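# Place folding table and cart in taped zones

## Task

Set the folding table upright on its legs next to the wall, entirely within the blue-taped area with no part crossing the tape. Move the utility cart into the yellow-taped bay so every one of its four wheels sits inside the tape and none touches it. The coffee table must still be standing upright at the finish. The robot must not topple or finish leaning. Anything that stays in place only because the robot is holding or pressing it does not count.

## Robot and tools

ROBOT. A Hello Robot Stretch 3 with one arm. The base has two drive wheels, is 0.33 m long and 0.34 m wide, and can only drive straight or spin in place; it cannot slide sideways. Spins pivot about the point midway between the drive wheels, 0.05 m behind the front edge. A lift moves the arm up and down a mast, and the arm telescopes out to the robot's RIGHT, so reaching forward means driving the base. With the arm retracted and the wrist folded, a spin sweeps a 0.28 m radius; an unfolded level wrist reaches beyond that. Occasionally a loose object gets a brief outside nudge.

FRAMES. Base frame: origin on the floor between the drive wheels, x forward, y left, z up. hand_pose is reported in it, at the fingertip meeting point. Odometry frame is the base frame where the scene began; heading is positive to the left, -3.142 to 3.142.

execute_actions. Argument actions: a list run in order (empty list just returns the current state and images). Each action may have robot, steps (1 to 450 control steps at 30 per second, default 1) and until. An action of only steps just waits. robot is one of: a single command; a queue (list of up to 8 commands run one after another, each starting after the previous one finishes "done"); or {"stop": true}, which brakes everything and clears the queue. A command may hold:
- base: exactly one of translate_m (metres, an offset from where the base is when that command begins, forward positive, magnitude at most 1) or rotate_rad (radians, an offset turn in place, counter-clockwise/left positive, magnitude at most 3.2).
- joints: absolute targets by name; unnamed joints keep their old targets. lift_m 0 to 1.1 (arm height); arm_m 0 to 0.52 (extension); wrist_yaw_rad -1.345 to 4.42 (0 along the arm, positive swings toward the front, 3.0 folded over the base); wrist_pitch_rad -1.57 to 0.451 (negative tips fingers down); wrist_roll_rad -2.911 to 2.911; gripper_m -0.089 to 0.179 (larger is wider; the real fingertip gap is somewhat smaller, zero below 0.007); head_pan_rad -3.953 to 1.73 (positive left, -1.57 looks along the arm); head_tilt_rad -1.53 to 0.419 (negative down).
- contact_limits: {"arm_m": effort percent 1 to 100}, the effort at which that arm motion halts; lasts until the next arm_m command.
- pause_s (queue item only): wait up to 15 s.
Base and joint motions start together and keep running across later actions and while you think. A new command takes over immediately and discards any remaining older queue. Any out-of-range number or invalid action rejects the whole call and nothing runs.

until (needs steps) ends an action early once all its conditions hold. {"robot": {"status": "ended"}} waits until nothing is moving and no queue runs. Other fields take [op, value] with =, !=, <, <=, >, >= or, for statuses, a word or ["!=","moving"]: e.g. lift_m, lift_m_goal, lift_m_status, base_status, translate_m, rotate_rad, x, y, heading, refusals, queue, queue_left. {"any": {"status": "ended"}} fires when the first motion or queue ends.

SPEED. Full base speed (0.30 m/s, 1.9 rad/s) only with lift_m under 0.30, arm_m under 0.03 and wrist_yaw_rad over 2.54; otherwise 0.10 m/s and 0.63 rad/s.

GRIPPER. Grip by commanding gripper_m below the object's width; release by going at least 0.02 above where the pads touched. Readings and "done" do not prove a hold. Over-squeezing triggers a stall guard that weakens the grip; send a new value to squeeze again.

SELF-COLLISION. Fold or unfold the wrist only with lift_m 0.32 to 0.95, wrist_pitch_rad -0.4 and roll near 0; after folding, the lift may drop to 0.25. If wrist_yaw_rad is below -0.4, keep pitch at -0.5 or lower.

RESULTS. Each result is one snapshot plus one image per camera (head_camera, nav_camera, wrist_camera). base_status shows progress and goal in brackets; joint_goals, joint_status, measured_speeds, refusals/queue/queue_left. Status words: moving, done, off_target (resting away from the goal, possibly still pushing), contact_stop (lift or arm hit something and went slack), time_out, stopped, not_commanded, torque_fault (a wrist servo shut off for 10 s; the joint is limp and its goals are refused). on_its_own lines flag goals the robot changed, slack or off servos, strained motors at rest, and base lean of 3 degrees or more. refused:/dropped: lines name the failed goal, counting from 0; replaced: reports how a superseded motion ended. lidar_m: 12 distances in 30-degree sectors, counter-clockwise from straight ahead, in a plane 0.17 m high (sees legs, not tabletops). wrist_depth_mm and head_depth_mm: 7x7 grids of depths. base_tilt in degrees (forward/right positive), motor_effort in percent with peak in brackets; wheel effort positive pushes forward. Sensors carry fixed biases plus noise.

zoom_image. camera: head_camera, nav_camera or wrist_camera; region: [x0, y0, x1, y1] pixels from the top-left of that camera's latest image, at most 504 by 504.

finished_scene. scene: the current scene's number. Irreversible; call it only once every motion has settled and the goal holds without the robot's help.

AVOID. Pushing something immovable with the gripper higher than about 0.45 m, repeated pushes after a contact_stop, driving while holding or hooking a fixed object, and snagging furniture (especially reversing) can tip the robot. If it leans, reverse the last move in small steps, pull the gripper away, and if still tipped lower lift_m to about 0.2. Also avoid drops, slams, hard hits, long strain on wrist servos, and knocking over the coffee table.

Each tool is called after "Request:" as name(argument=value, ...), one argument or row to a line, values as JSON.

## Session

Request:
execute_actions(
  actions=[
    {"robot":{"joints":{"head_pan_rad":0,"head_tilt_rad":-0.7}},"steps":100,"until":{"robot":{"status":"ended"}}},
  ],
)

Scene clock: 0.97 s.
robot.base_odometry: x=+0.000 y=+0.000 heading=+0.000 (m, m, rad; robot's odometry frame)
robot.turned_by_wheels: +0.000 (rad since the last result)
robot.turned_by_imu: +0.000 (rad since the last result)
robot.base_tilt: forward=+2.2 right=-1.4 (deg)
robot.lidar_m: 1.53 1.61 1.59 1.10 0.87 0.87 0.98 0.97 0.97 1.06 2.90 1.21
robot.head_depth_mm: 2607 1572 1675 1750 1629 1364 1196 / 2804 3033 1972 1893 1623 1375 1193 / 2600 2936 2574 2006 1635 1373 1195 / 2276 2542 2581 2006 1631 1378 1198 / 2023 2226 2404 2003 1633 1385 1200 / 1822 1999 2209 2009 1632 1378 1202 / 1655 1811 1954 1998 1637 1383 1203
robot.base_status: not_commanded
robot.joint_positions: lift_m=+0.567 arm_m=-0.002 wrist_yaw_rad=+2.797 wrist_pitch_rad=-0.527 wrist_roll_rad=-0.001 gripper_m=+0.037 head_pan_rad=+0.007 head_tilt_rad=-0.691
robot.joint_goals: lift_m=+0.567 arm_m=-0.002 wrist_yaw_rad=+2.797 wrist_pitch_rad=-0.527 wrist_roll_rad=-0.001 gripper_m=+0.037 head_pan_rad=+0.000 head_tilt_rad=-0.700
robot.joint_status: lift_m=not_commanded arm_m=not_commanded wrist_yaw_rad=not_commanded wrist_pitch_rad=not_commanded wrist_roll_rad=not_commanded gripper_m=not_commanded head_pan_rad=done head_tilt_rad=done
robot.measured_speeds: translate_m=+0.000 rotate_rad=+0.000 lift_m=+0.000 arm_m=+0.000 wrist_yaw_rad=+0.000 wrist_pitch_rad=+0.000 wrist_roll_rad=+0.000 head_pan_rad=+0.000 head_tilt_rad=+0.000
robot: refusals=0 queue=done queue_left=0
robot.motor_effort: left_wheel=+0(0) right_wheel=-1(1) lift_m=+35(35) arm_m=+0(0) wrist_yaw_rad=+0(0) wrist_pitch_rad=+6(6) wrist_roll_rad=+0(0) gripper_m=+0(0) head_pan_rad=-3(4) head_tilt_rad=-4(32) (%)
robot.hand_pose: x=+0.0495 y=+0.0544 z=+0.5563 quat_wxyz=(+0.299, +0.703, +0.065, +0.642) (m; robot's base frame)
robot.wrist_depth_mm: 898 - - - - - - / 950 - - - - - - / - - - - - - - / - - - - - - - / - 910 921 903 927 937 952 / 741 796 - 782 821 781 821 / 665 - 678 696 695 712 719
pictures: head_camera (sideways: a quarter turn clockwise sets it upright), nav_camera (sideways: a quarter turn counterclockwise sets it upright), wrist_camera
Images, in order (width x height): head_camera 896x504, nav_camera 672x504, wrist_camera 644x364.

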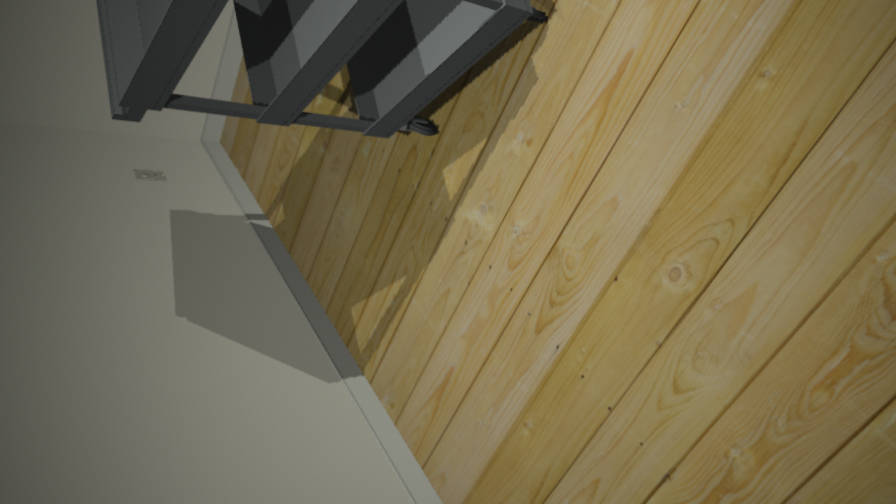

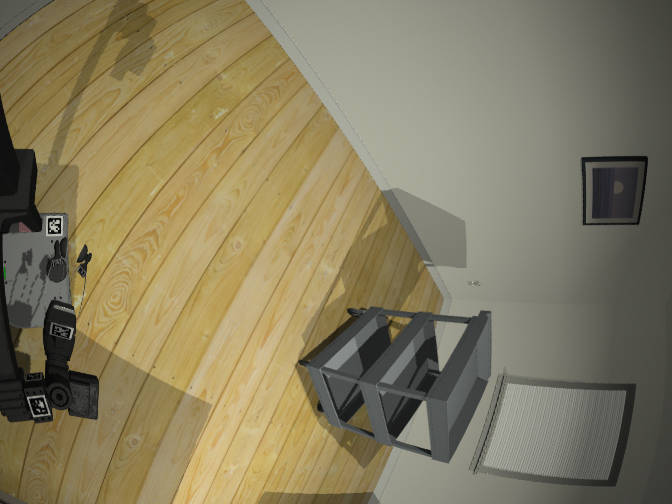

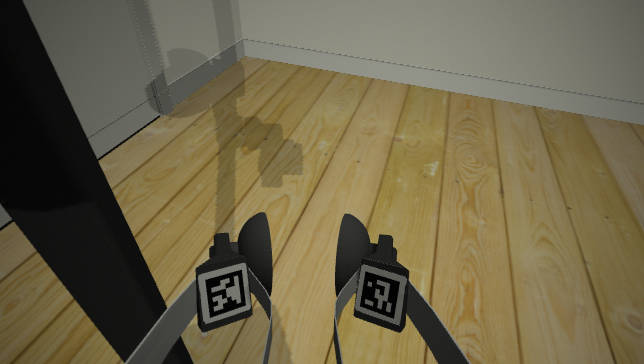

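Request:
execute_actions(
  actions=[
    {"robot":[{"joints":{"lift_m":0.28,"wrist_yaw_rad":2.95,"head_tilt_rad":-0.8}},{"base":{"rotate_rad":-1.0}},{"base":{"translate_m":0.9},"joints":{"head_pan_rad":-0.35}}],"steps":450,"until":{"robot":{"status":"ended"}}},
  ],
)

Scene clock: 11.30 s.
robot.base_odometry: x=+0.486 y=-0.757 heading=-1.000 (m, m, rad; robot's odometry frame)
robot.turned_by_wheels: -1.000 (rad since the last result)
robot.turned_by_imu: -1.010 (rad since the last result)
robot.base_tilt: forward=+2.2 right=-1.3 (deg)
robot.lidar_m: 1.78 0.75 0.63 0.63 1.89 2.09 1.76 1.54 0.82 0.68 0.68 0.94
robot.head_depth_mm: 2939 1181 1021 1724 1505 1308 1155 / 2629 1187 2065 1780 1503 1303 1153 / 1654 1187 2187 1780 1509 1300 1159 / 1675 1298 2172 1795 1516 1310 1158 / 1667 2376 2182 1791 1512 1319 1159 / 1879 2242 2133 1804 1520 1314 1161 / 1882 2084 2210 1800 1523 1315 1158
robot.base_status: done (translate_m +0.9000 of +0.9000)
robot.joint_positions: lift_m=+0.280 arm_m=-0.002 wrist_yaw_rad=+2.948 wrist_pitch_rad=-0.528 wrist_roll_rad=-0.001 gripper_m=+0.037 head_pan_rad=-0.343 head_tilt_rad=-0.791
robot.joint_goals: lift_m=+0.280 arm_m=-0.002 wrist_yaw_rad=+2.950 wrist_pitch_rad=-0.528 wrist_roll_rad=-0.001 gripper_m=+0.037 head_pan_rad=-0.350 head_tilt_rad=-0.800
robot.joint_status: lift_m=done arm_m=not_commanded wrist_yaw_rad=done wrist_pitch_rad=not_commanded wrist_roll_rad=not_commanded gripper_m=not_commanded head_pan_rad=done head_tilt_rad=done
robot.measured_speeds: translate_m=+0.000 rotate_rad=+0.000 lift_m=+0.000 arm_m=+0.000 wrist_yaw_rad=+0.000 wrist_pitch_rad=+0.000 wrist_roll_rad=+0.000 head_pan_rad=+0.000 head_tilt_rad=+0.000
robot: refusals=0 queue=done queue_left=0
robot.motor_effort: left_wheel=+1(8) right_wheel=-3(10) lift_m=+22(35) arm_m=-1(0) wrist_yaw_rad=+2(4) wrist_pitch_rad=+7(7) wrist_roll_rad=+0(1) gripper_m=+1(0) head_pan_rad=-4(24) head_tilt_rad=-4(13) (%)
robot.hand_pose: x=+0.0191 y=+0.0627 z=+0.2693 quat_wxyz=(+0.250, +0.697, +0.118, +0.662) (m; robot's base frame)
robot.wrist_depth_mm: - - - 993 650 739 - / 874 940 952 861 881 720 - / 700 - 743 752 779 785 808 / 590 - 605 619 631 642 662 / 511 497 539 536 535 545 554 / - - - - 475 473 480 / - - - 402 400 412 420
pictures: head_camera (sideways: a quarter turn clockwise sets it upright), nav_camera (sideways: a quarter turn counterclockwise sets it upright), wrist_camera
Images, in order (width x height): head_camera 896x504, nav_camera 672x504, wrist_camera 644x364.

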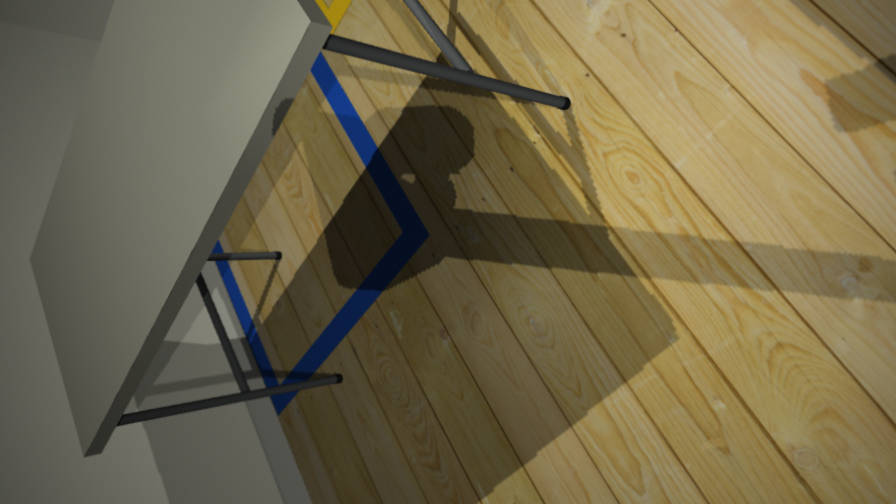

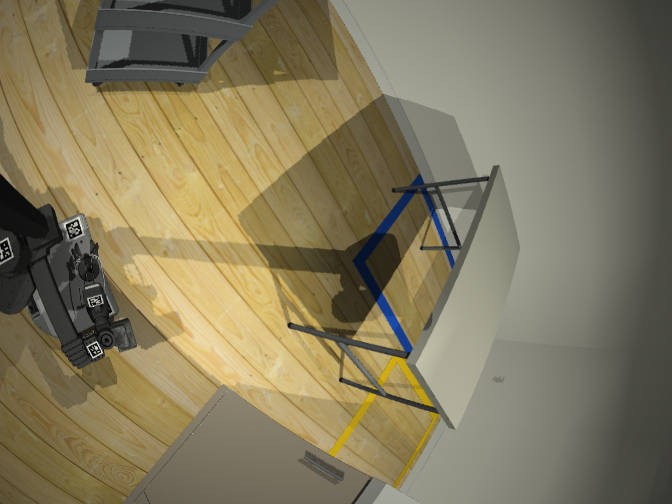

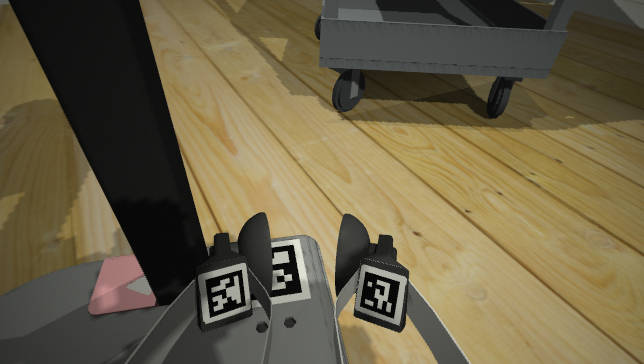

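Request:
execute_actions(
  actions=[
    {"robot":[{"base":{"rotate_rad":0.32},"joints":{"head_pan_rad":0,"head_tilt_rad":-1.1}},{"base":{"translate_m":0.5}},{"base":{"rotate_rad":-1.58}},{"base":{"translate_m":0.6}}],"steps":450,"until":{"robot":{"status":"ended"}}},
  ],
)

Scene clock: 22.67 s.
robot.base_odometry: x=+0.494 y=-1.535 heading=-2.260 (m, m, rad; robot's odometry frame)
robot.turned_by_wheels: -1.260 (rad since the last result)
robot.turned_by_imu: -1.272 (rad since the last result)
robot.base_tilt: forward=+2.2 right=-1.4 (deg)
robot.lidar_m: 0.20 2.18 1.58 1.12 1.57 1.03 0.93 2.57 2.33 0.43 0.44 0.60
robot.head_depth_mm: 1996 1765 1585 1307 1274 1186 1112 / 1996 1780 1581 1431 1299 1198 - / 2005 1776 1583 1429 1274 1201 - / 2003 755 664 600 555 1196 - / 2018 743 663 601 556 1209 - / 2011 746 668 602 551 1208 1132 / 2021 745 669 604 551 1208 1119
robot.base_status: done (translate_m +0.6000 of +0.6000)
robot.joint_positions: lift_m=+0.280 arm_m=-0.002 wrist_yaw_rad=+2.948 wrist_pitch_rad=-0.528 wrist_roll_rad=-0.001 gripper_m=+0.037 head_pan_rad=-0.007 head_tilt_rad=-1.087
robot.joint_goals: lift_m=+0.280 arm_m=-0.002 wrist_yaw_rad=+2.950 wrist_pitch_rad=-0.528 wrist_roll_rad=-0.001 gripper_m=+0.037 head_pan_rad=+0.000 head_tilt_rad=-1.100
robot.joint_status: lift_m=done arm_m=not_commanded wrist_yaw_rad=done wrist_pitch_rad=not_commanded wrist_roll_rad=not_commanded gripper_m=not_commanded head_pan_rad=done head_tilt_rad=done
robot.measured_speeds: translate_m=+0.000 rotate_rad=+0.000 lift_m=+0.000 arm_m=+0.000 wrist_yaw_rad=+0.000 wrist_pitch_rad=+0.000 wrist_roll_rad=+0.000 head_pan_rad=+0.000 head_tilt_rad=+0.000
robot: refusals=0 queue=done queue_left=0
robot.motor_effort: left_wheel=+1(8) right_wheel=-3(7) lift_m=+22(22) arm_m=-1(1) wrist_yaw_rad=+1(2) wrist_pitch_rad=+7(7) wrist_roll_rad=+0(0) gripper_m=+0(0) head_pan_rad=+2(23) head_tilt_rad=-6(23) (%)
robot.hand_pose: x=+0.0191 y=+0.0627 z=+0.2693 quat_wxyz=(+0.250, +0.697, +0.118, +0.662) (m; robot's base frame)
robot.wrist_depth_mm: - - - - - - - / 858 947 944 936 992 - - / 707 - 752 760 771 780 808 / 592 - 602 630 627 639 655 / 505 502 540 530 539 541 562 / - - - - 476 472 478 / - - - 405 402 413 419
pictures: head_camera (sideways: a quarter turn clockwise sets it upright), nav_camera (sideways: a quarter turn counterclockwise sets it upright), wrist_camera
Images, in order (width x height): head_camera 896x504, nav_camera 672x504, wrist_camera 644x364.

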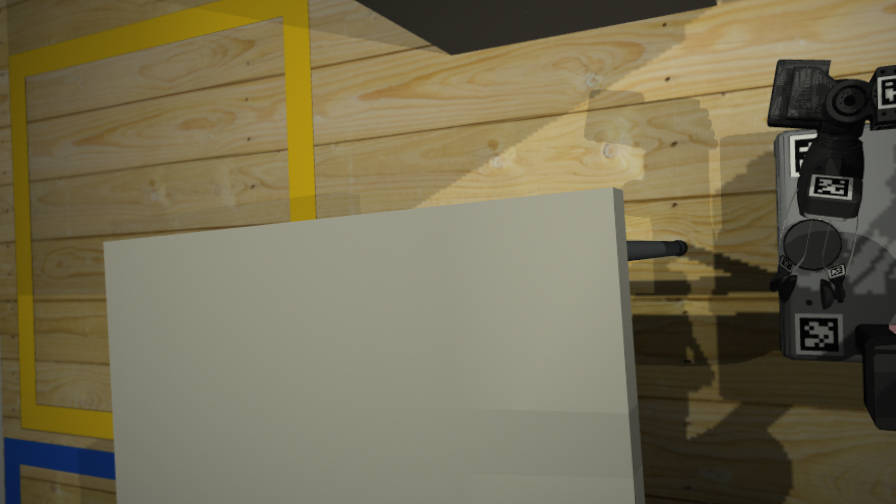

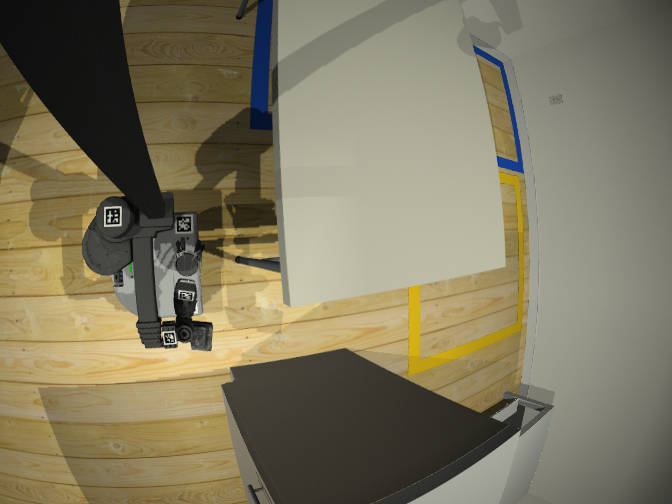

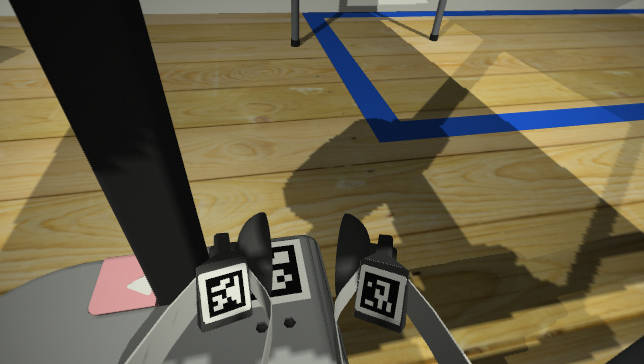

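Request:
execute_actions(
  actions=[
    {"robot":[{"joints":{"lift_m":0.31}},{"base":{"translate_m":0.5}},{"base":{"rotate_rad":0.3}},{"base":{"translate_m":0.35}},{"base":{"rotate_rad":0.3}},{"base":{"translate_m":0.3}}],"steps":450,"until":{"robot":{"status":"ended"}}},
    {"steps":450,"until":{"robot":{"status":"ended"}}},
  ],
)

Scene clock: 40.93 s.
robot.base_odometry: x=+0.016 y=-2.543 heading=-1.660 (m, m, rad; robot's odometry frame)
robot.turned_by_wheels: +0.600 (rad since the last result)
robot.turned_by_imu: +0.615 (rad since the last result)
robot.base_tilt: forward=+2.2 right=-1.4 (deg)
robot.lidar_m: 0.55 1.28 1.20 1.07 1.92 2.00 0.92 0.82 1.47 1.59 1.22 1.20
robot.head_depth_mm: 1197 1398 1558 1427 1302 1201 1111 / 1274 1510 1580 1433 1306 1201 - / 1367 1636 1588 1435 1292 503 477 / 1446 1701 1568 603 548 505 471 / 1572 1732 666 601 547 505 473 / 1699 1777 664 602 549 505 468 / 1586 1706 669 602 552 506 469
robot.base_status: done (translate_m +0.2999 of +0.3000)
robot.joint_positions: lift_m=+0.310 arm_m=-0.002 wrist_yaw_rad=+2.948 wrist_pitch_rad=-0.528 wrist_roll_rad=-0.001 gripper_m=+0.037 head_pan_rad=-0.007 head_tilt_rad=-1.088
robot.joint_goals: lift_m=+0.310 arm_m=-0.002 wrist_yaw_rad=+2.950 wrist_pitch_rad=-0.528 wrist_roll_rad=-0.001 gripper_m=+0.037 head_pan_rad=+0.000 head_tilt_rad=-1.100
robot.joint_status: lift_m=done arm_m=not_commanded wrist_yaw_rad=done wrist_pitch_rad=not_commanded wrist_roll_rad=not_commanded gripper_m=not_commanded head_pan_rad=done head_tilt_rad=done
robot.measured_speeds: translate_m=+0.000 rotate_rad=+0.000 lift_m=+0.000 arm_m=+0.000 wrist_yaw_rad=+0.000 wrist_pitch_rad=+0.000 wrist_roll_rad=+0.000 head_pan_rad=+0.000 head_tilt_rad=+0.000
robot: refusals=0 queue=done queue_left=0
robot.motor_effort: left_wheel=+3(12) right_wheel=+16(23) lift_m=+45(46) arm_m=-1(1) wrist_yaw_rad=+2(2) wrist_pitch_rad=+7(7) wrist_roll_rad=+0(0) gripper_m=+0(0) head_pan_rad=+3(3) head_tilt_rad=-5(5) (%)
robot.hand_pose: x=+0.0190 y=+0.0627 z=+0.2984 quat_wxyz=(+0.250, +0.697, +0.118, +0.662) (m; robot's base frame)
robot.wrist_depth_mm: - - - - - - - / 951 971 - - - - - / 749 - 788 839 827 851 867 / 632 - 664 674 679 693 703 / 536 533 570 563 572 593 592 / 484 - - - 509 510 61 / - - - 442 432 443 56
pictures: head_camera (sideways: a quarter turn clockwise sets it upright), nav_camera (sideways: a quarter turn counterclockwise sets it upright), wrist_camera
Images, in order (width x height): head_camera 896x504, nav_camera 672x504, wrist_camera 644x364.

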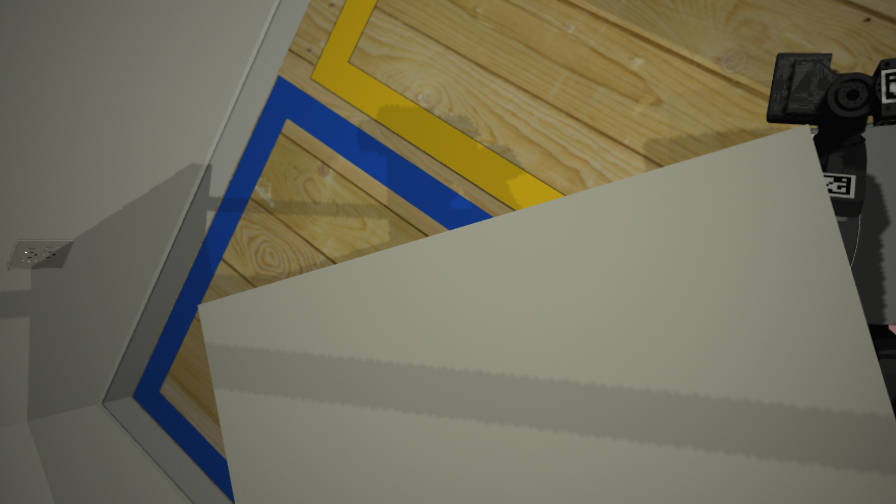

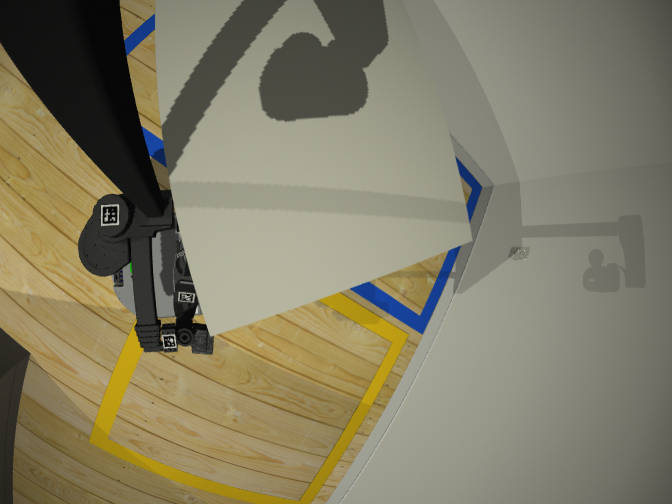

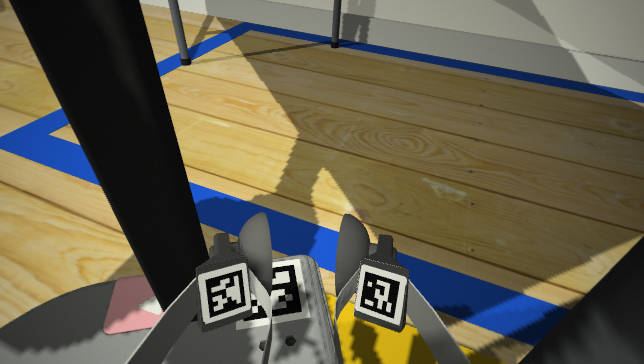

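Request:
execute_actions(
  actions=[
    {"robot":[{"base":{"translate_m":-0.2},"joints":{"lift_m":0.28}},{"base":{"rotate_rad":-1.15}},{"base":{"translate_m":0.255}},{"base":{"rotate_rad":1.69}},{"joints":{"lift_m":0.31}},{"base":{"translate_m":0.62}}],"steps":450,"until":{"robot":{"status":"ended"}}},
    {"steps":450,"until":{"robot":{"status":"ended"}}},
    {"robot":[{"base":{"translate_m":-0.3},"joints":{"lift_m":0.28}},{"base":{"rotate_rad":0.42}}],"steps":450,"until":{"robot":{"status":"ended"}}},
  ],
)

Scene clock: 63.40 s.
robot.base_odometry: x=-0.068 y=-2.715 heading=-0.700 (m, m, rad; robot's odometry frame)
robot.turned_by_wheels: +0.960 (rad since the last result)
robot.turned_by_imu: +0.982 (rad since the last result)
robot.base_tilt: forward=+2.2 right=-1.3 (deg)
robot.lidar_m: 1.22 1.25 1.09 2.18 1.06 0.97 1.48 1.45 1.05 1.00 1.04 0.35
robot.head_depth_mm: 832 736 659 604 1310 1197 1107 / 835 738 662 610 1290 1193 - / 837 741 661 618 1306 1201 - / 841 742 664 627 1310 1204 - / 842 741 667 1380 1307 1199 - / 845 744 666 1404 1318 1200 1128 / 844 744 667 1426 1310 1207 1118
robot.base_status: done (rotate_rad +0.4199 of +0.4200)
robot.joint_positions: lift_m=+0.280 arm_m=-0.002 wrist_yaw_rad=+2.952 wrist_pitch_rad=-0.531 wrist_roll_rad=+0.004 gripper_m=+0.037 head_pan_rad=-0.006 head_tilt_rad=-1.088
robot.joint_goals: lift_m=+0.280 arm_m=-0.002 wrist_yaw_rad=+2.950 wrist_pitch_rad=-0.531 wrist_roll_rad=+0.004 gripper_m=+0.037 head_pan_rad=+0.000 head_tilt_rad=-1.100
robot.joint_status: lift_m=done arm_m=not_commanded wrist_yaw_rad=done wrist_pitch_rad=not_commanded wrist_roll_rad=not_commanded gripper_m=not_commanded head_pan_rad=done head_tilt_rad=done
robot.measured_speeds: translate_m=+0.000 rotate_rad=+0.000 lift_m=+0.000 arm_m=+0.000 wrist_yaw_rad=+0.000 wrist_pitch_rad=+0.000 wrist_roll_rad=+0.000 head_pan_rad=+0.000 head_tilt_rad=+0.000
robot: refusals=0 queue=done queue_left=0
robot.motor_effort: left_wheel=-2(26) right_wheel=+2(25) lift_m=+23(46) arm_m=-5(6) wrist_yaw_rad=-2(10) wrist_pitch_rad=+8(36) wrist_roll_rad=-1(2) gripper_m=+0(4) head_pan_rad=+3(1) head_tilt_rad=-5(5) (%)
robot.hand_pose: x=+0.0181 y=+0.0621 z=+0.2686 quat_wxyz=(+0.250, +0.698, +0.120, +0.661) (m; robot's base frame)
robot.wrist_depth_mm: - - - - - - - / 882 - 945 943 996 987 - / 707 - 720 751 758 775 798 / 595 - 621 620 625 635 656 / 500 505 543 538 530 531 556 / - - - - 470 464 476 / - - - - 400 410 415
pictures: head_camera (sideways: a quarter turn clockwise sets it upright), nav_camera (sideways: a quarter turn counterclockwise sets it upright), wrist_camera
Images, in order (width x height): head_camera 896x504, nav_camera 672x504, wrist_camera 644x364.

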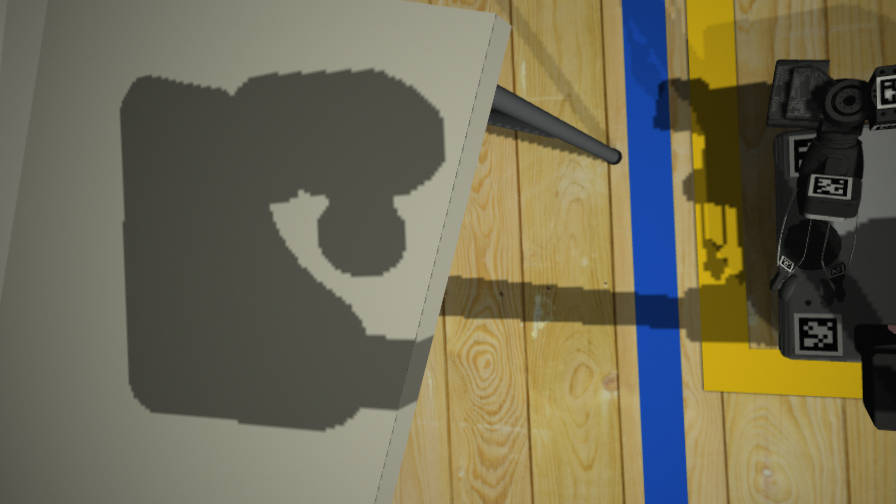

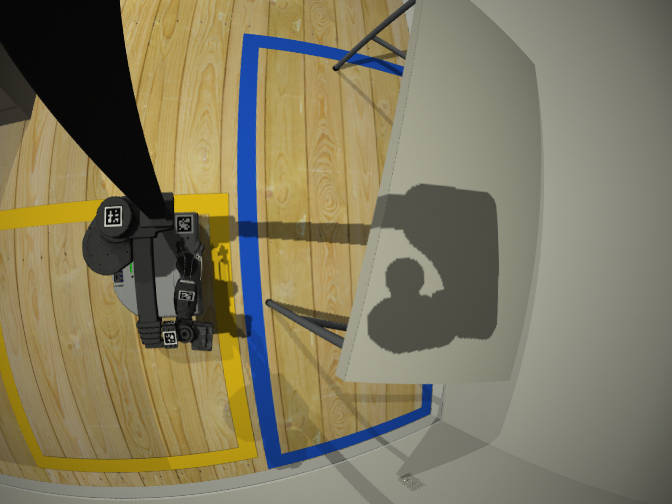

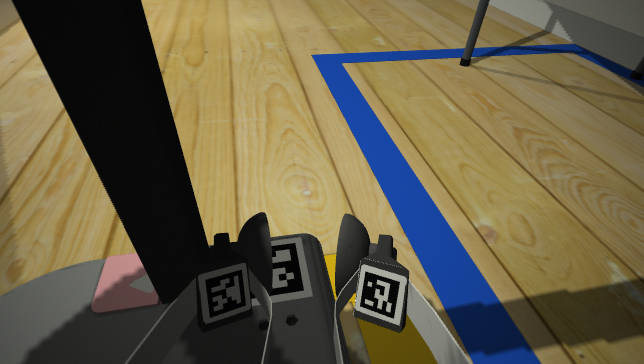

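Request:
execute_actions(
  actions=[
    {"robot":[{"base":{"rotate_rad":1.405}},{"base":{"translate_m":1.0}},{"base":{"translate_m":0.22}},{"base":{"rotate_rad":-1.405}},{"base":{"translate_m":0.52}},{"base":{"rotate_rad":-1.85}},{"joints":{"lift_m":0.305}}],"steps":450,"until":{"robot":{"status":"ended"}}},
    {"steps":450,"until":{"robot":{"status":"ended"}}},
  ],
)

Scene clock: 82.07 s.
robot.base_odometry: x=+1.259 y=-2.260 heading=-2.550 (m, m, rad; robot's odometry frame)
robot.turned_by_wheels: -1.850 (rad since the last result)
robot.turned_by_imu: -1.866 (rad since the last result)
robot.base_tilt: forward=+2.2 right=-1.4 (deg)
robot.lidar_m: 0.31 0.99 0.55 0.47 0.47 0.54 0.91 1.41 1.29 3.31 1.48 2.59
robot.head_depth_mm: 1990 1764 1581 1431 1311 1201 1111 / 1999 1761 1579 1428 1301 1196 - / 2017 1758 1576 1429 1303 1198 - / 855 754 674 609 1293 1205 - / 841 744 665 610 1293 1203 - / 843 744 667 610 1291 1203 1127 / 846 747 668 611 1300 1206 1118
robot.base_status: done (rotate_rad -1.8499 of -1.8500)
robot.joint_positions: lift_m=+0.305 arm_m=-0.002 wrist_yaw_rad=+2.952 wrist_pitch_rad=-0.531 wrist_roll_rad=+0.004 gripper_m=+0.037 head_pan_rad=-0.006 head_tilt_rad=-1.088
robot.joint_goals: lift_m=+0.305 arm_m=-0.002 wrist_yaw_rad=+2.950 wrist_pitch_rad=-0.531 wrist_roll_rad=+0.004 gripper_m=+0.037 head_pan_rad=+0.000 head_tilt_rad=-1.100
robot.joint_status: lift_m=done arm_m=not_commanded wrist_yaw_rad=done wrist_pitch_rad=not_commanded wrist_roll_rad=not_commanded gripper_m=not_commanded head_pan_rad=done head_tilt_rad=done
robot.measured_speeds: translate_m=+0.000 rotate_rad=+0.000 lift_m=+0.000 arm_m=+0.000 wrist_yaw_rad=+0.000 wrist_pitch_rad=+0.000 wrist_roll_rad=+0.000 head_pan_rad=+0.000 head_tilt_rad=+0.000
robot: refusals=0 queue=done queue_left=0
robot.motor_effort: left_wheel=+2(8) right_wheel=-4(9) lift_m=+44(46) arm_m=-4(5) wrist_yaw_rad=-2(2) wrist_pitch_rad=+8(8) wrist_roll_rad=-2(1) gripper_m=+0(1) head_pan_rad=+3(3) head_tilt_rad=-5(5) (%)
robot.hand_pose: x=+0.0181 y=+0.0622 z=+0.2928 quat_wxyz=(+0.250, +0.698, +0.120, +0.661) (m; robot's base frame)
robot.wrist_depth_mm: - 443 487 550 622 721 813 / 425 - 538 608 702 852 985 / 460 - 591 659 747 840 855 / 486 - 621 652 670 672 689 / 519 546 574 567 561 570 588 / 482 - - - 496 492 503 / - - - 425 421 435 441
pictures: head_camera (sideways: a quarter turn clockwise sets it upright), nav_camera (sideways: a quarter turn counterclockwise sets it upright), wrist_camera
Images, in order (width x height): head_camera 896x504, nav_camera 672x504, wrist_camera 644x364.

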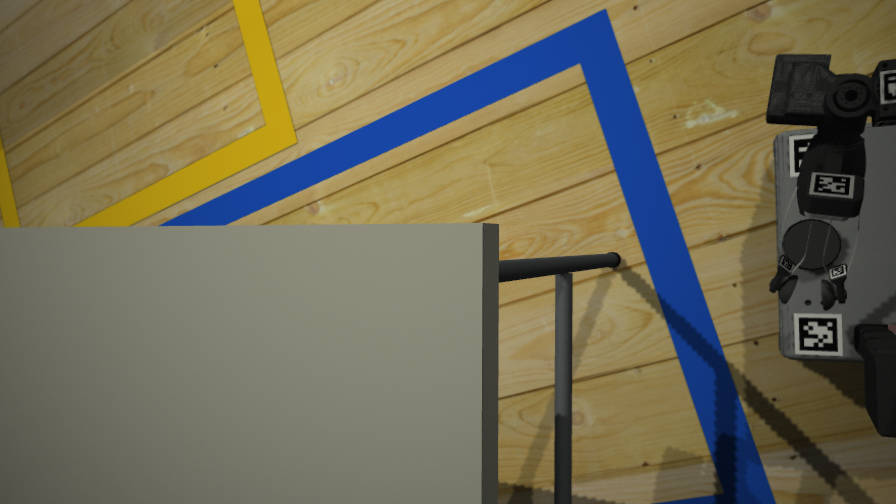

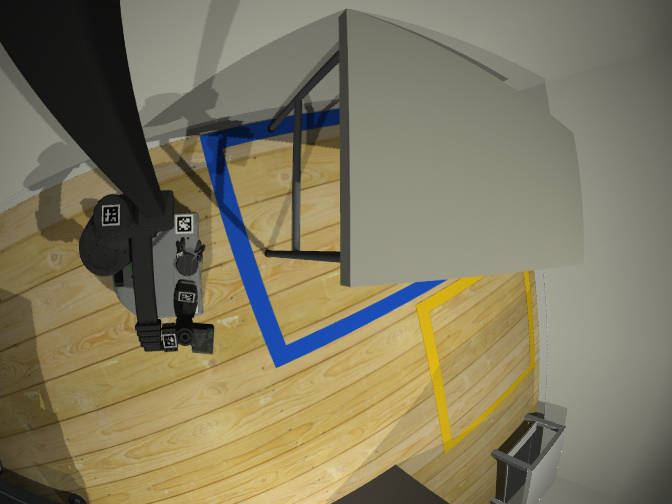

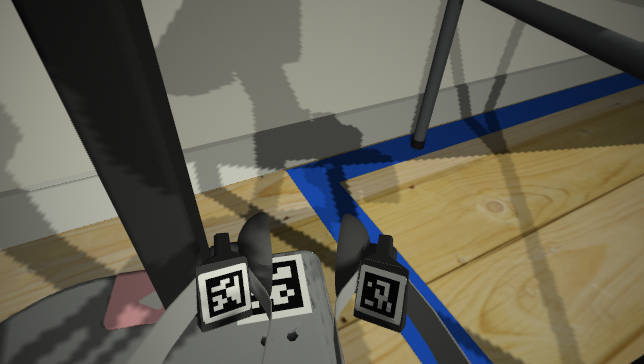

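Request:
execute_actions(
  actions=[
    {"robot":[{"base":{"translate_m":0.84}},{"base":{"translate_m":-0.35},"joints":{"lift_m":0.28}},{"base":{"rotate_rad":0.29},"joints":{"head_tilt_rad":-0.9}}],"steps":450,"until":{"robot":{"status":"ended"}}},
    {"steps":450,"until":{"robot":{"status":"ended"}}},
  ],
)

Scene clock: 96.03 s.
robot.base_odometry: x=+0.853 y=-2.533 heading=-2.260 (m, m, rad; robot's odometry frame)
robot.turned_by_wheels: +0.290 (rad since the last result)
robot.turned_by_imu: +0.300 (rad since the last result)
robot.base_tilt: forward=+2.2 right=-1.4 (deg)
robot.lidar_m: 0.40 0.60 0.63 0.61 0.63 0.87 1.86 1.61 1.39 1.34 2.27 0.41
robot.head_depth_mm: 1620 1889 1888 1617 1402 1255 1132 / 1595 1810 1807 727 1360 1248 1125 / 1202 960 799 682 893 1229 1127 / 1205 965 800 682 1366 1235 1132 / 1208 964 802 685 1360 1252 1130 / 1213 971 806 687 1366 1256 1138 / 1312 972 807 689 1395 1238 1134
robot.base_status: done (rotate_rad +0.2899 of +0.2900)
robot.joint_positions: lift_m=+0.280 arm_m=-0.002 wrist_yaw_rad=+2.951 wrist_pitch_rad=-0.530 wrist_roll_rad=+0.003 gripper_m=+0.037 head_pan_rad=-0.006 head_tilt_rad=-0.902
robot.joint_goals: lift_m=+0.280 arm_m=-0.002 wrist_yaw_rad=+2.950 wrist_pitch_rad=-0.530 wrist_roll_rad=+0.003 gripper_m=+0.037 head_pan_rad=+0.000 head_tilt_rad=-0.900
robot.joint_status: lift_m=done arm_m=not_commanded wrist_yaw_rad=done wrist_pitch_rad=not_commanded wrist_roll_rad=not_commanded gripper_m=not_commanded head_pan_rad=done head_tilt_rad=done
robot.measured_speeds: translate_m=+0.000 rotate_rad=+0.000 lift_m=+0.000 arm_m=+0.000 wrist_yaw_rad=+0.000 wrist_pitch_rad=+0.000 wrist_roll_rad=+0.000 head_pan_rad=+0.000 head_tilt_rad=+0.000
robot: refusals=0 queue=done queue_left=0
robot.motor_effort: left_wheel=-2(18) right_wheel=+2(21) lift_m=+23(44) arm_m=-4(4) wrist_yaw_rad=-1(2) wrist_pitch_rad=+8(8) wrist_roll_rad=-1(1) gripper_m=+0(0) head_pan_rad=+2(2) head_tilt_rad=+1(16) (%)
robot.hand_pose: x=+0.0182 y=+0.0622 z=+0.2687 quat_wxyz=(+0.250, +0.698, +0.119, +0.661) (m; robot's base frame)
robot.wrist_depth_mm: - 574 602 627 667 703 744 / 602 - 656 693 740 772 835 / 646 - 697 733 761 771 794 / 581 - 617 620 613 638 646 / 500 507 540 535 537 534 548 / - - - - 469 466 473 / - - - - 397 413 413
pictures: head_camera (sideways: a quarter turn clockwise sets it upright), nav_camera (sideways: a quarter turn counterclockwise sets it upright), wrist_camera
Images, in order (width x height): head_camera 896x504, nav_camera 672x504, wrist_camera 644x364.

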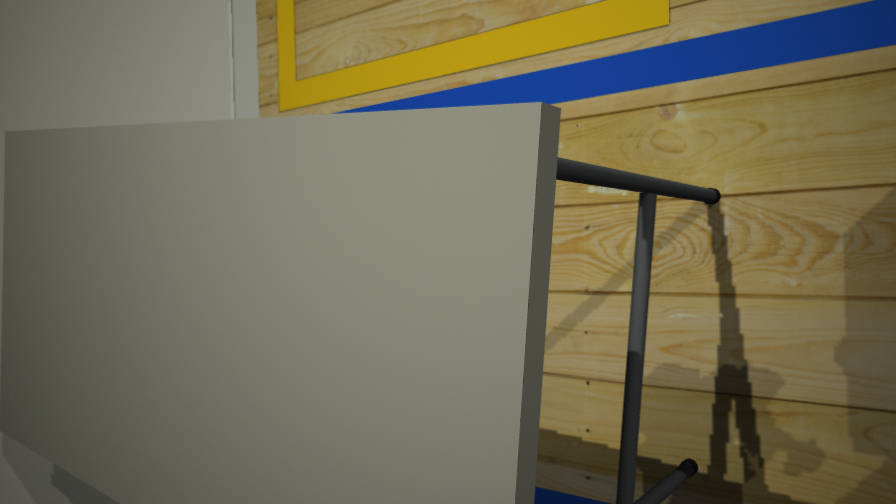

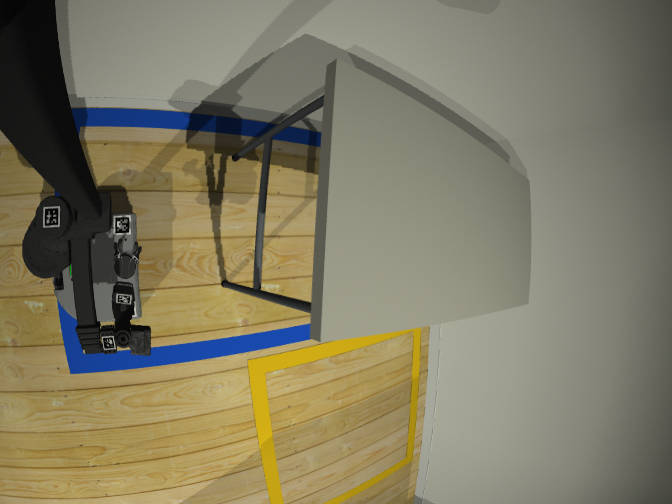

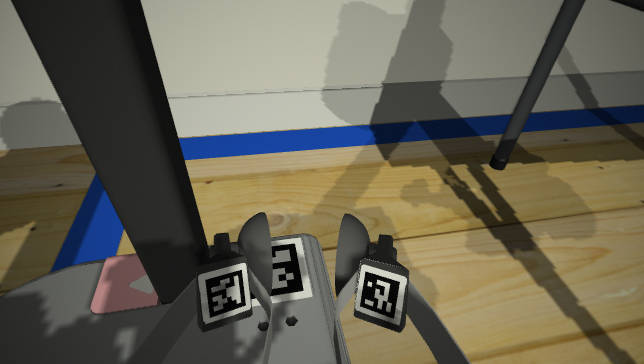

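Request:
execute_actions(
  actions=[
    {"robot":{"joints":{"head_pan_rad":-0.3,"head_tilt_rad":-0.7}},"steps":100,"until":{"robot":{"status":"ended"}}},
  ],
)

Scene clock: 97.93 s.
robot.base_odometry: x=+0.853 y=-2.533 heading=-2.260 (m, m, rad; robot's odometry frame)
robot.turned_by_wheels: +0.000 (rad since the last result)
robot.turned_by_imu: +0.000 (rad since the last result)
robot.base_tilt: forward=+2.2 right=-1.3 (deg)
robot.lidar_m: 0.40 0.60 0.63 0.61 0.64 0.87 1.85 1.61 1.38 1.34 2.27 0.41
robot.head_depth_mm: 1734 1973 2262 1952 1597 1358 1190 / 1681 1898 2214 1940 1607 1363 1186 / 1642 1840 2119 1964 1619 1365 1190 / 1580 1770 2040 1906 704 738 1161 / 1532 1681 1116 841 689 622 1172 / 1503 1484 1071 839 687 613 1171 / 1458 1544 1076 839 691 613 1198
robot.base_status: done (rotate_rad +0.2899 of +0.2900)
robot.joint_positions: lift_m=+0.280 arm_m=-0.002 wrist_yaw_rad=+2.951 wrist_pitch_rad=-0.530 wrist_roll_rad=+0.003 gripper_m=+0.037 head_pan_rad=-0.293 head_tilt_rad=-0.705
robot.joint_goals: lift_m=+0.280 arm_m=-0.002 wrist_yaw_rad=+2.950 wrist_pitch_rad=-0.530 wrist_roll_rad=+0.003 gripper_m=+0.037 head_pan_rad=-0.300 head_tilt_rad=-0.700
robot.joint_status: lift_m=done arm_m=not_commanded wrist_yaw_rad=done wrist_pitch_rad=not_commanded wrist_roll_rad=not_commanded gripper_m=not_commanded head_pan_rad=done head_tilt_rad=done
robot.measured_speeds: translate_m=+0.000 rotate_rad=+0.000 lift_m=+0.000 arm_m=+0.000 wrist_yaw_rad=+0.000 wrist_pitch_rad=+0.000 wrist_roll_rad=+0.000 head_pan_rad=+0.000 head_tilt_rad=+0.000
robot: refusals=0 queue=done queue_left=0
robot.motor_effort: left_wheel=-2(2) right_wheel=+2(2) lift_m=+23(22) arm_m=-4(4) wrist_yaw_rad=-1(2) wrist_pitch_rad=+8(8) wrist_roll_rad=-1(1) gripper_m=+0(0) head_pan_rad=-4(23) head_tilt_rad=+1(13) (%)
robot.hand_pose: x=+0.0182 y=+0.0622 z=+0.2687 quat_wxyz=(+0.250, +0.698, +0.119, +0.661) (m; robot's base frame)
robot.wrist_depth_mm: - 574 600 636 659 716 735 / 601 - 666 700 747 772 840 / 641 - 702 738 759 761 808 / 584 - 616 607 628 641 659 / 510 509 547 538 535 541 549 / - - - - 474 468 472 / - - - - 397 409 416
pictures: head_camera (sideways: a quarter turn clockwise sets it upright), nav_camera (sideways: a quarter turn counterclockwise sets it upright), wrist_camera
Images, in order (width x height): head_camera 896x504, nav_camera 672x504, wrist_camera 644x364.

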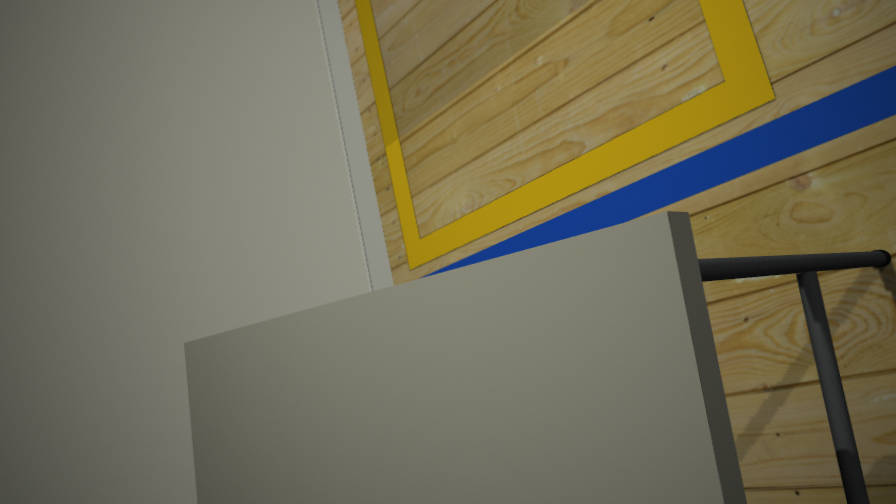

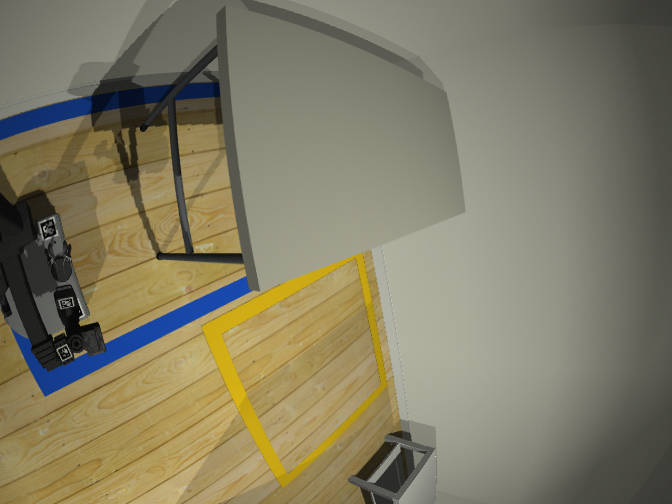

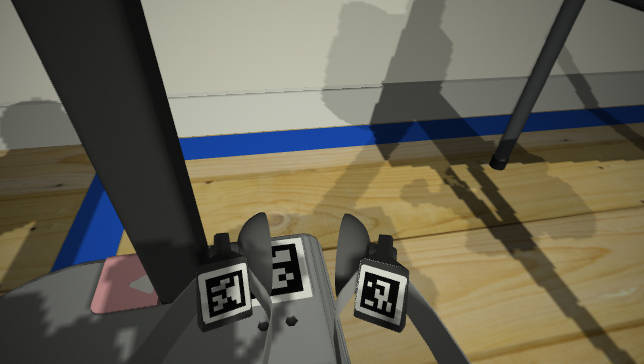

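Request:
execute_actions(
  actions=[
    {"robot":[{"base":{"translate_m":-0.1}},{"base":{"rotate_rad":-1.3},"joints":{"head_pan_rad":1.45,"head_tilt_rad":-0.6}},{"base":{"translate_m":0.7}}],"steps":450,"until":{"robot":{"status":"ended"}}},
  ],
)

Scene clock: 107.10 s.
robot.base_odometry: x=+0.277 y=-2.171 heading=+2.723 (m, m, rad; robot's odometry frame)
robot.turned_by_wheels: -1.300 (rad since the last result)
robot.turned_by_imu: -1.316 (rad since the last result)
robot.base_tilt: forward=+2.2 right=-1.4 (deg)
robot.lidar_m: 0.66 1.64 1.64 1.49 1.47 0.65 1.28 1.50 1.54 1.55 0.76 0.66
robot.head_depth_mm: 1365 1513 1689 1912 1759 1450 1237 / 1390 1531 1716 1937 1739 1441 1237 / 1402 1546 1752 1970 1768 1457 1244 / 1424 1571 1758 2012 1753 1452 1248 / 1442 1598 1786 2005 1767 1466 1240 / 1451 1632 1458 2016 1766 1467 1250 / 1482 1647 1312 2036 1769 1471 1250
robot.base_status: done (translate_m +0.7000 of +0.7000)
robot.joint_positions: lift_m=+0.280 arm_m=-0.002 wrist_yaw_rad=+2.951 wrist_pitch_rad=-0.530 wrist_roll_rad=+0.003 gripper_m=+0.037 head_pan_rad=+1.443 head_tilt_rad=-0.605
robot.joint_goals: lift_m=+0.280 arm_m=-0.002 wrist_yaw_rad=+2.950 wrist_pitch_rad=-0.530 wrist_roll_rad=+0.003 gripper_m=+0.037 head_pan_rad=+1.450 head_tilt_rad=-0.600
robot.joint_status: lift_m=done arm_m=not_commanded wrist_yaw_rad=done wrist_pitch_rad=not_commanded wrist_roll_rad=not_commanded gripper_m=not_commanded head_pan_rad=done head_tilt_rad=done
robot.measured_speeds: translate_m=+0.000 rotate_rad=+0.000 lift_m=+0.000 arm_m=+0.000 wrist_yaw_rad=+0.000 wrist_pitch_rad=+0.000 wrist_roll_rad=+0.000 head_pan_rad=+0.000 head_tilt_rad=+0.000
robot: refusals=0 queue=done queue_left=0
robot.motor_effort: left_wheel=+1(7) right_wheel=-3(9) lift_m=+23(22) arm_m=-5(4) wrist_yaw_rad=-1(1) wrist_pitch_rad=+8(7) wrist_roll_rad=-1(1) gripper_m=+0(1) head_pan_rad=+4(34) head_tilt_rad=+1(11) (%)
robot.hand_pose: x=+0.0182 y=+0.0622 z=+0.2687 quat_wxyz=(+0.250, +0.698, +0.119, +0.661) (m; robot's base frame)
robot.wrist_depth_mm: - - - - - - - / 853 - 931 977 979 - - / 714 - 736 757 783 786 805 / 589 - 610 609 628 632 654 / 499 506 543 541 536 541 551 / - - - - 468 467 476 / - - - - 398 413 416
pictures: head_camera (sideways: a quarter turn clockwise sets it upright), nav_camera (sideways: a quarter turn counterclockwise sets it upright), wrist_camera
Images, in order (width x height): head_camera 896x504, nav_camera 672x504, wrist_camera 644x364.

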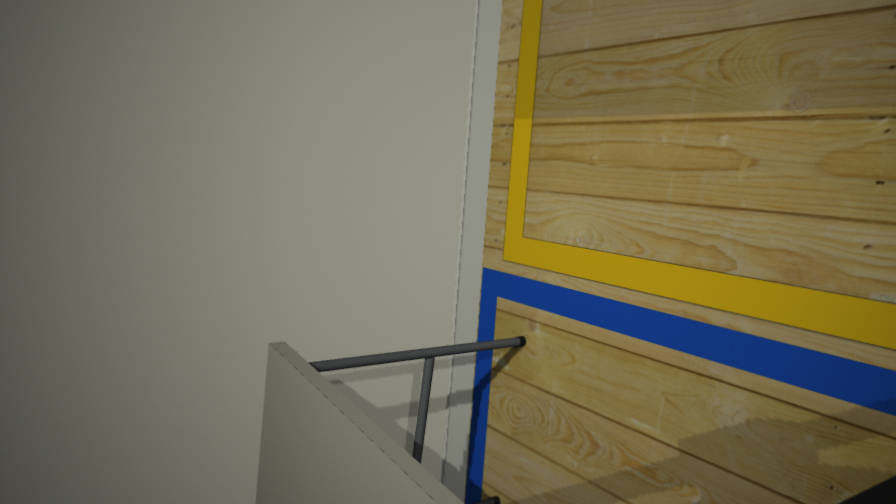

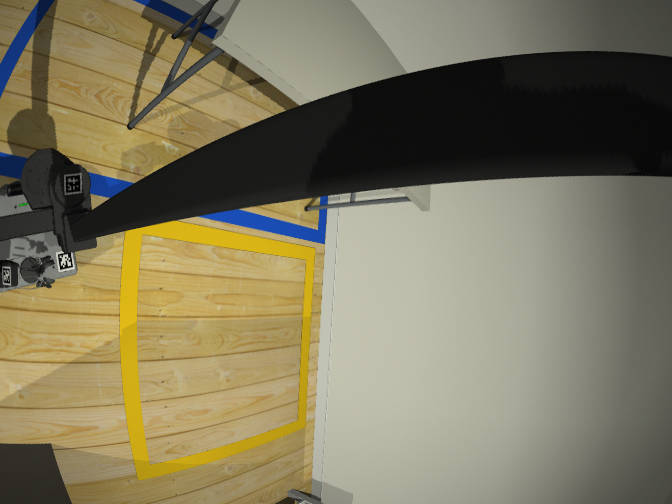

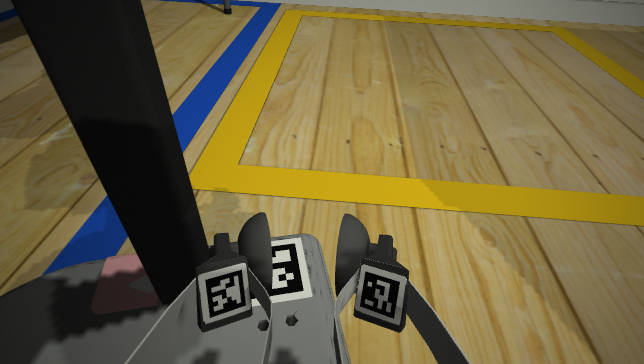

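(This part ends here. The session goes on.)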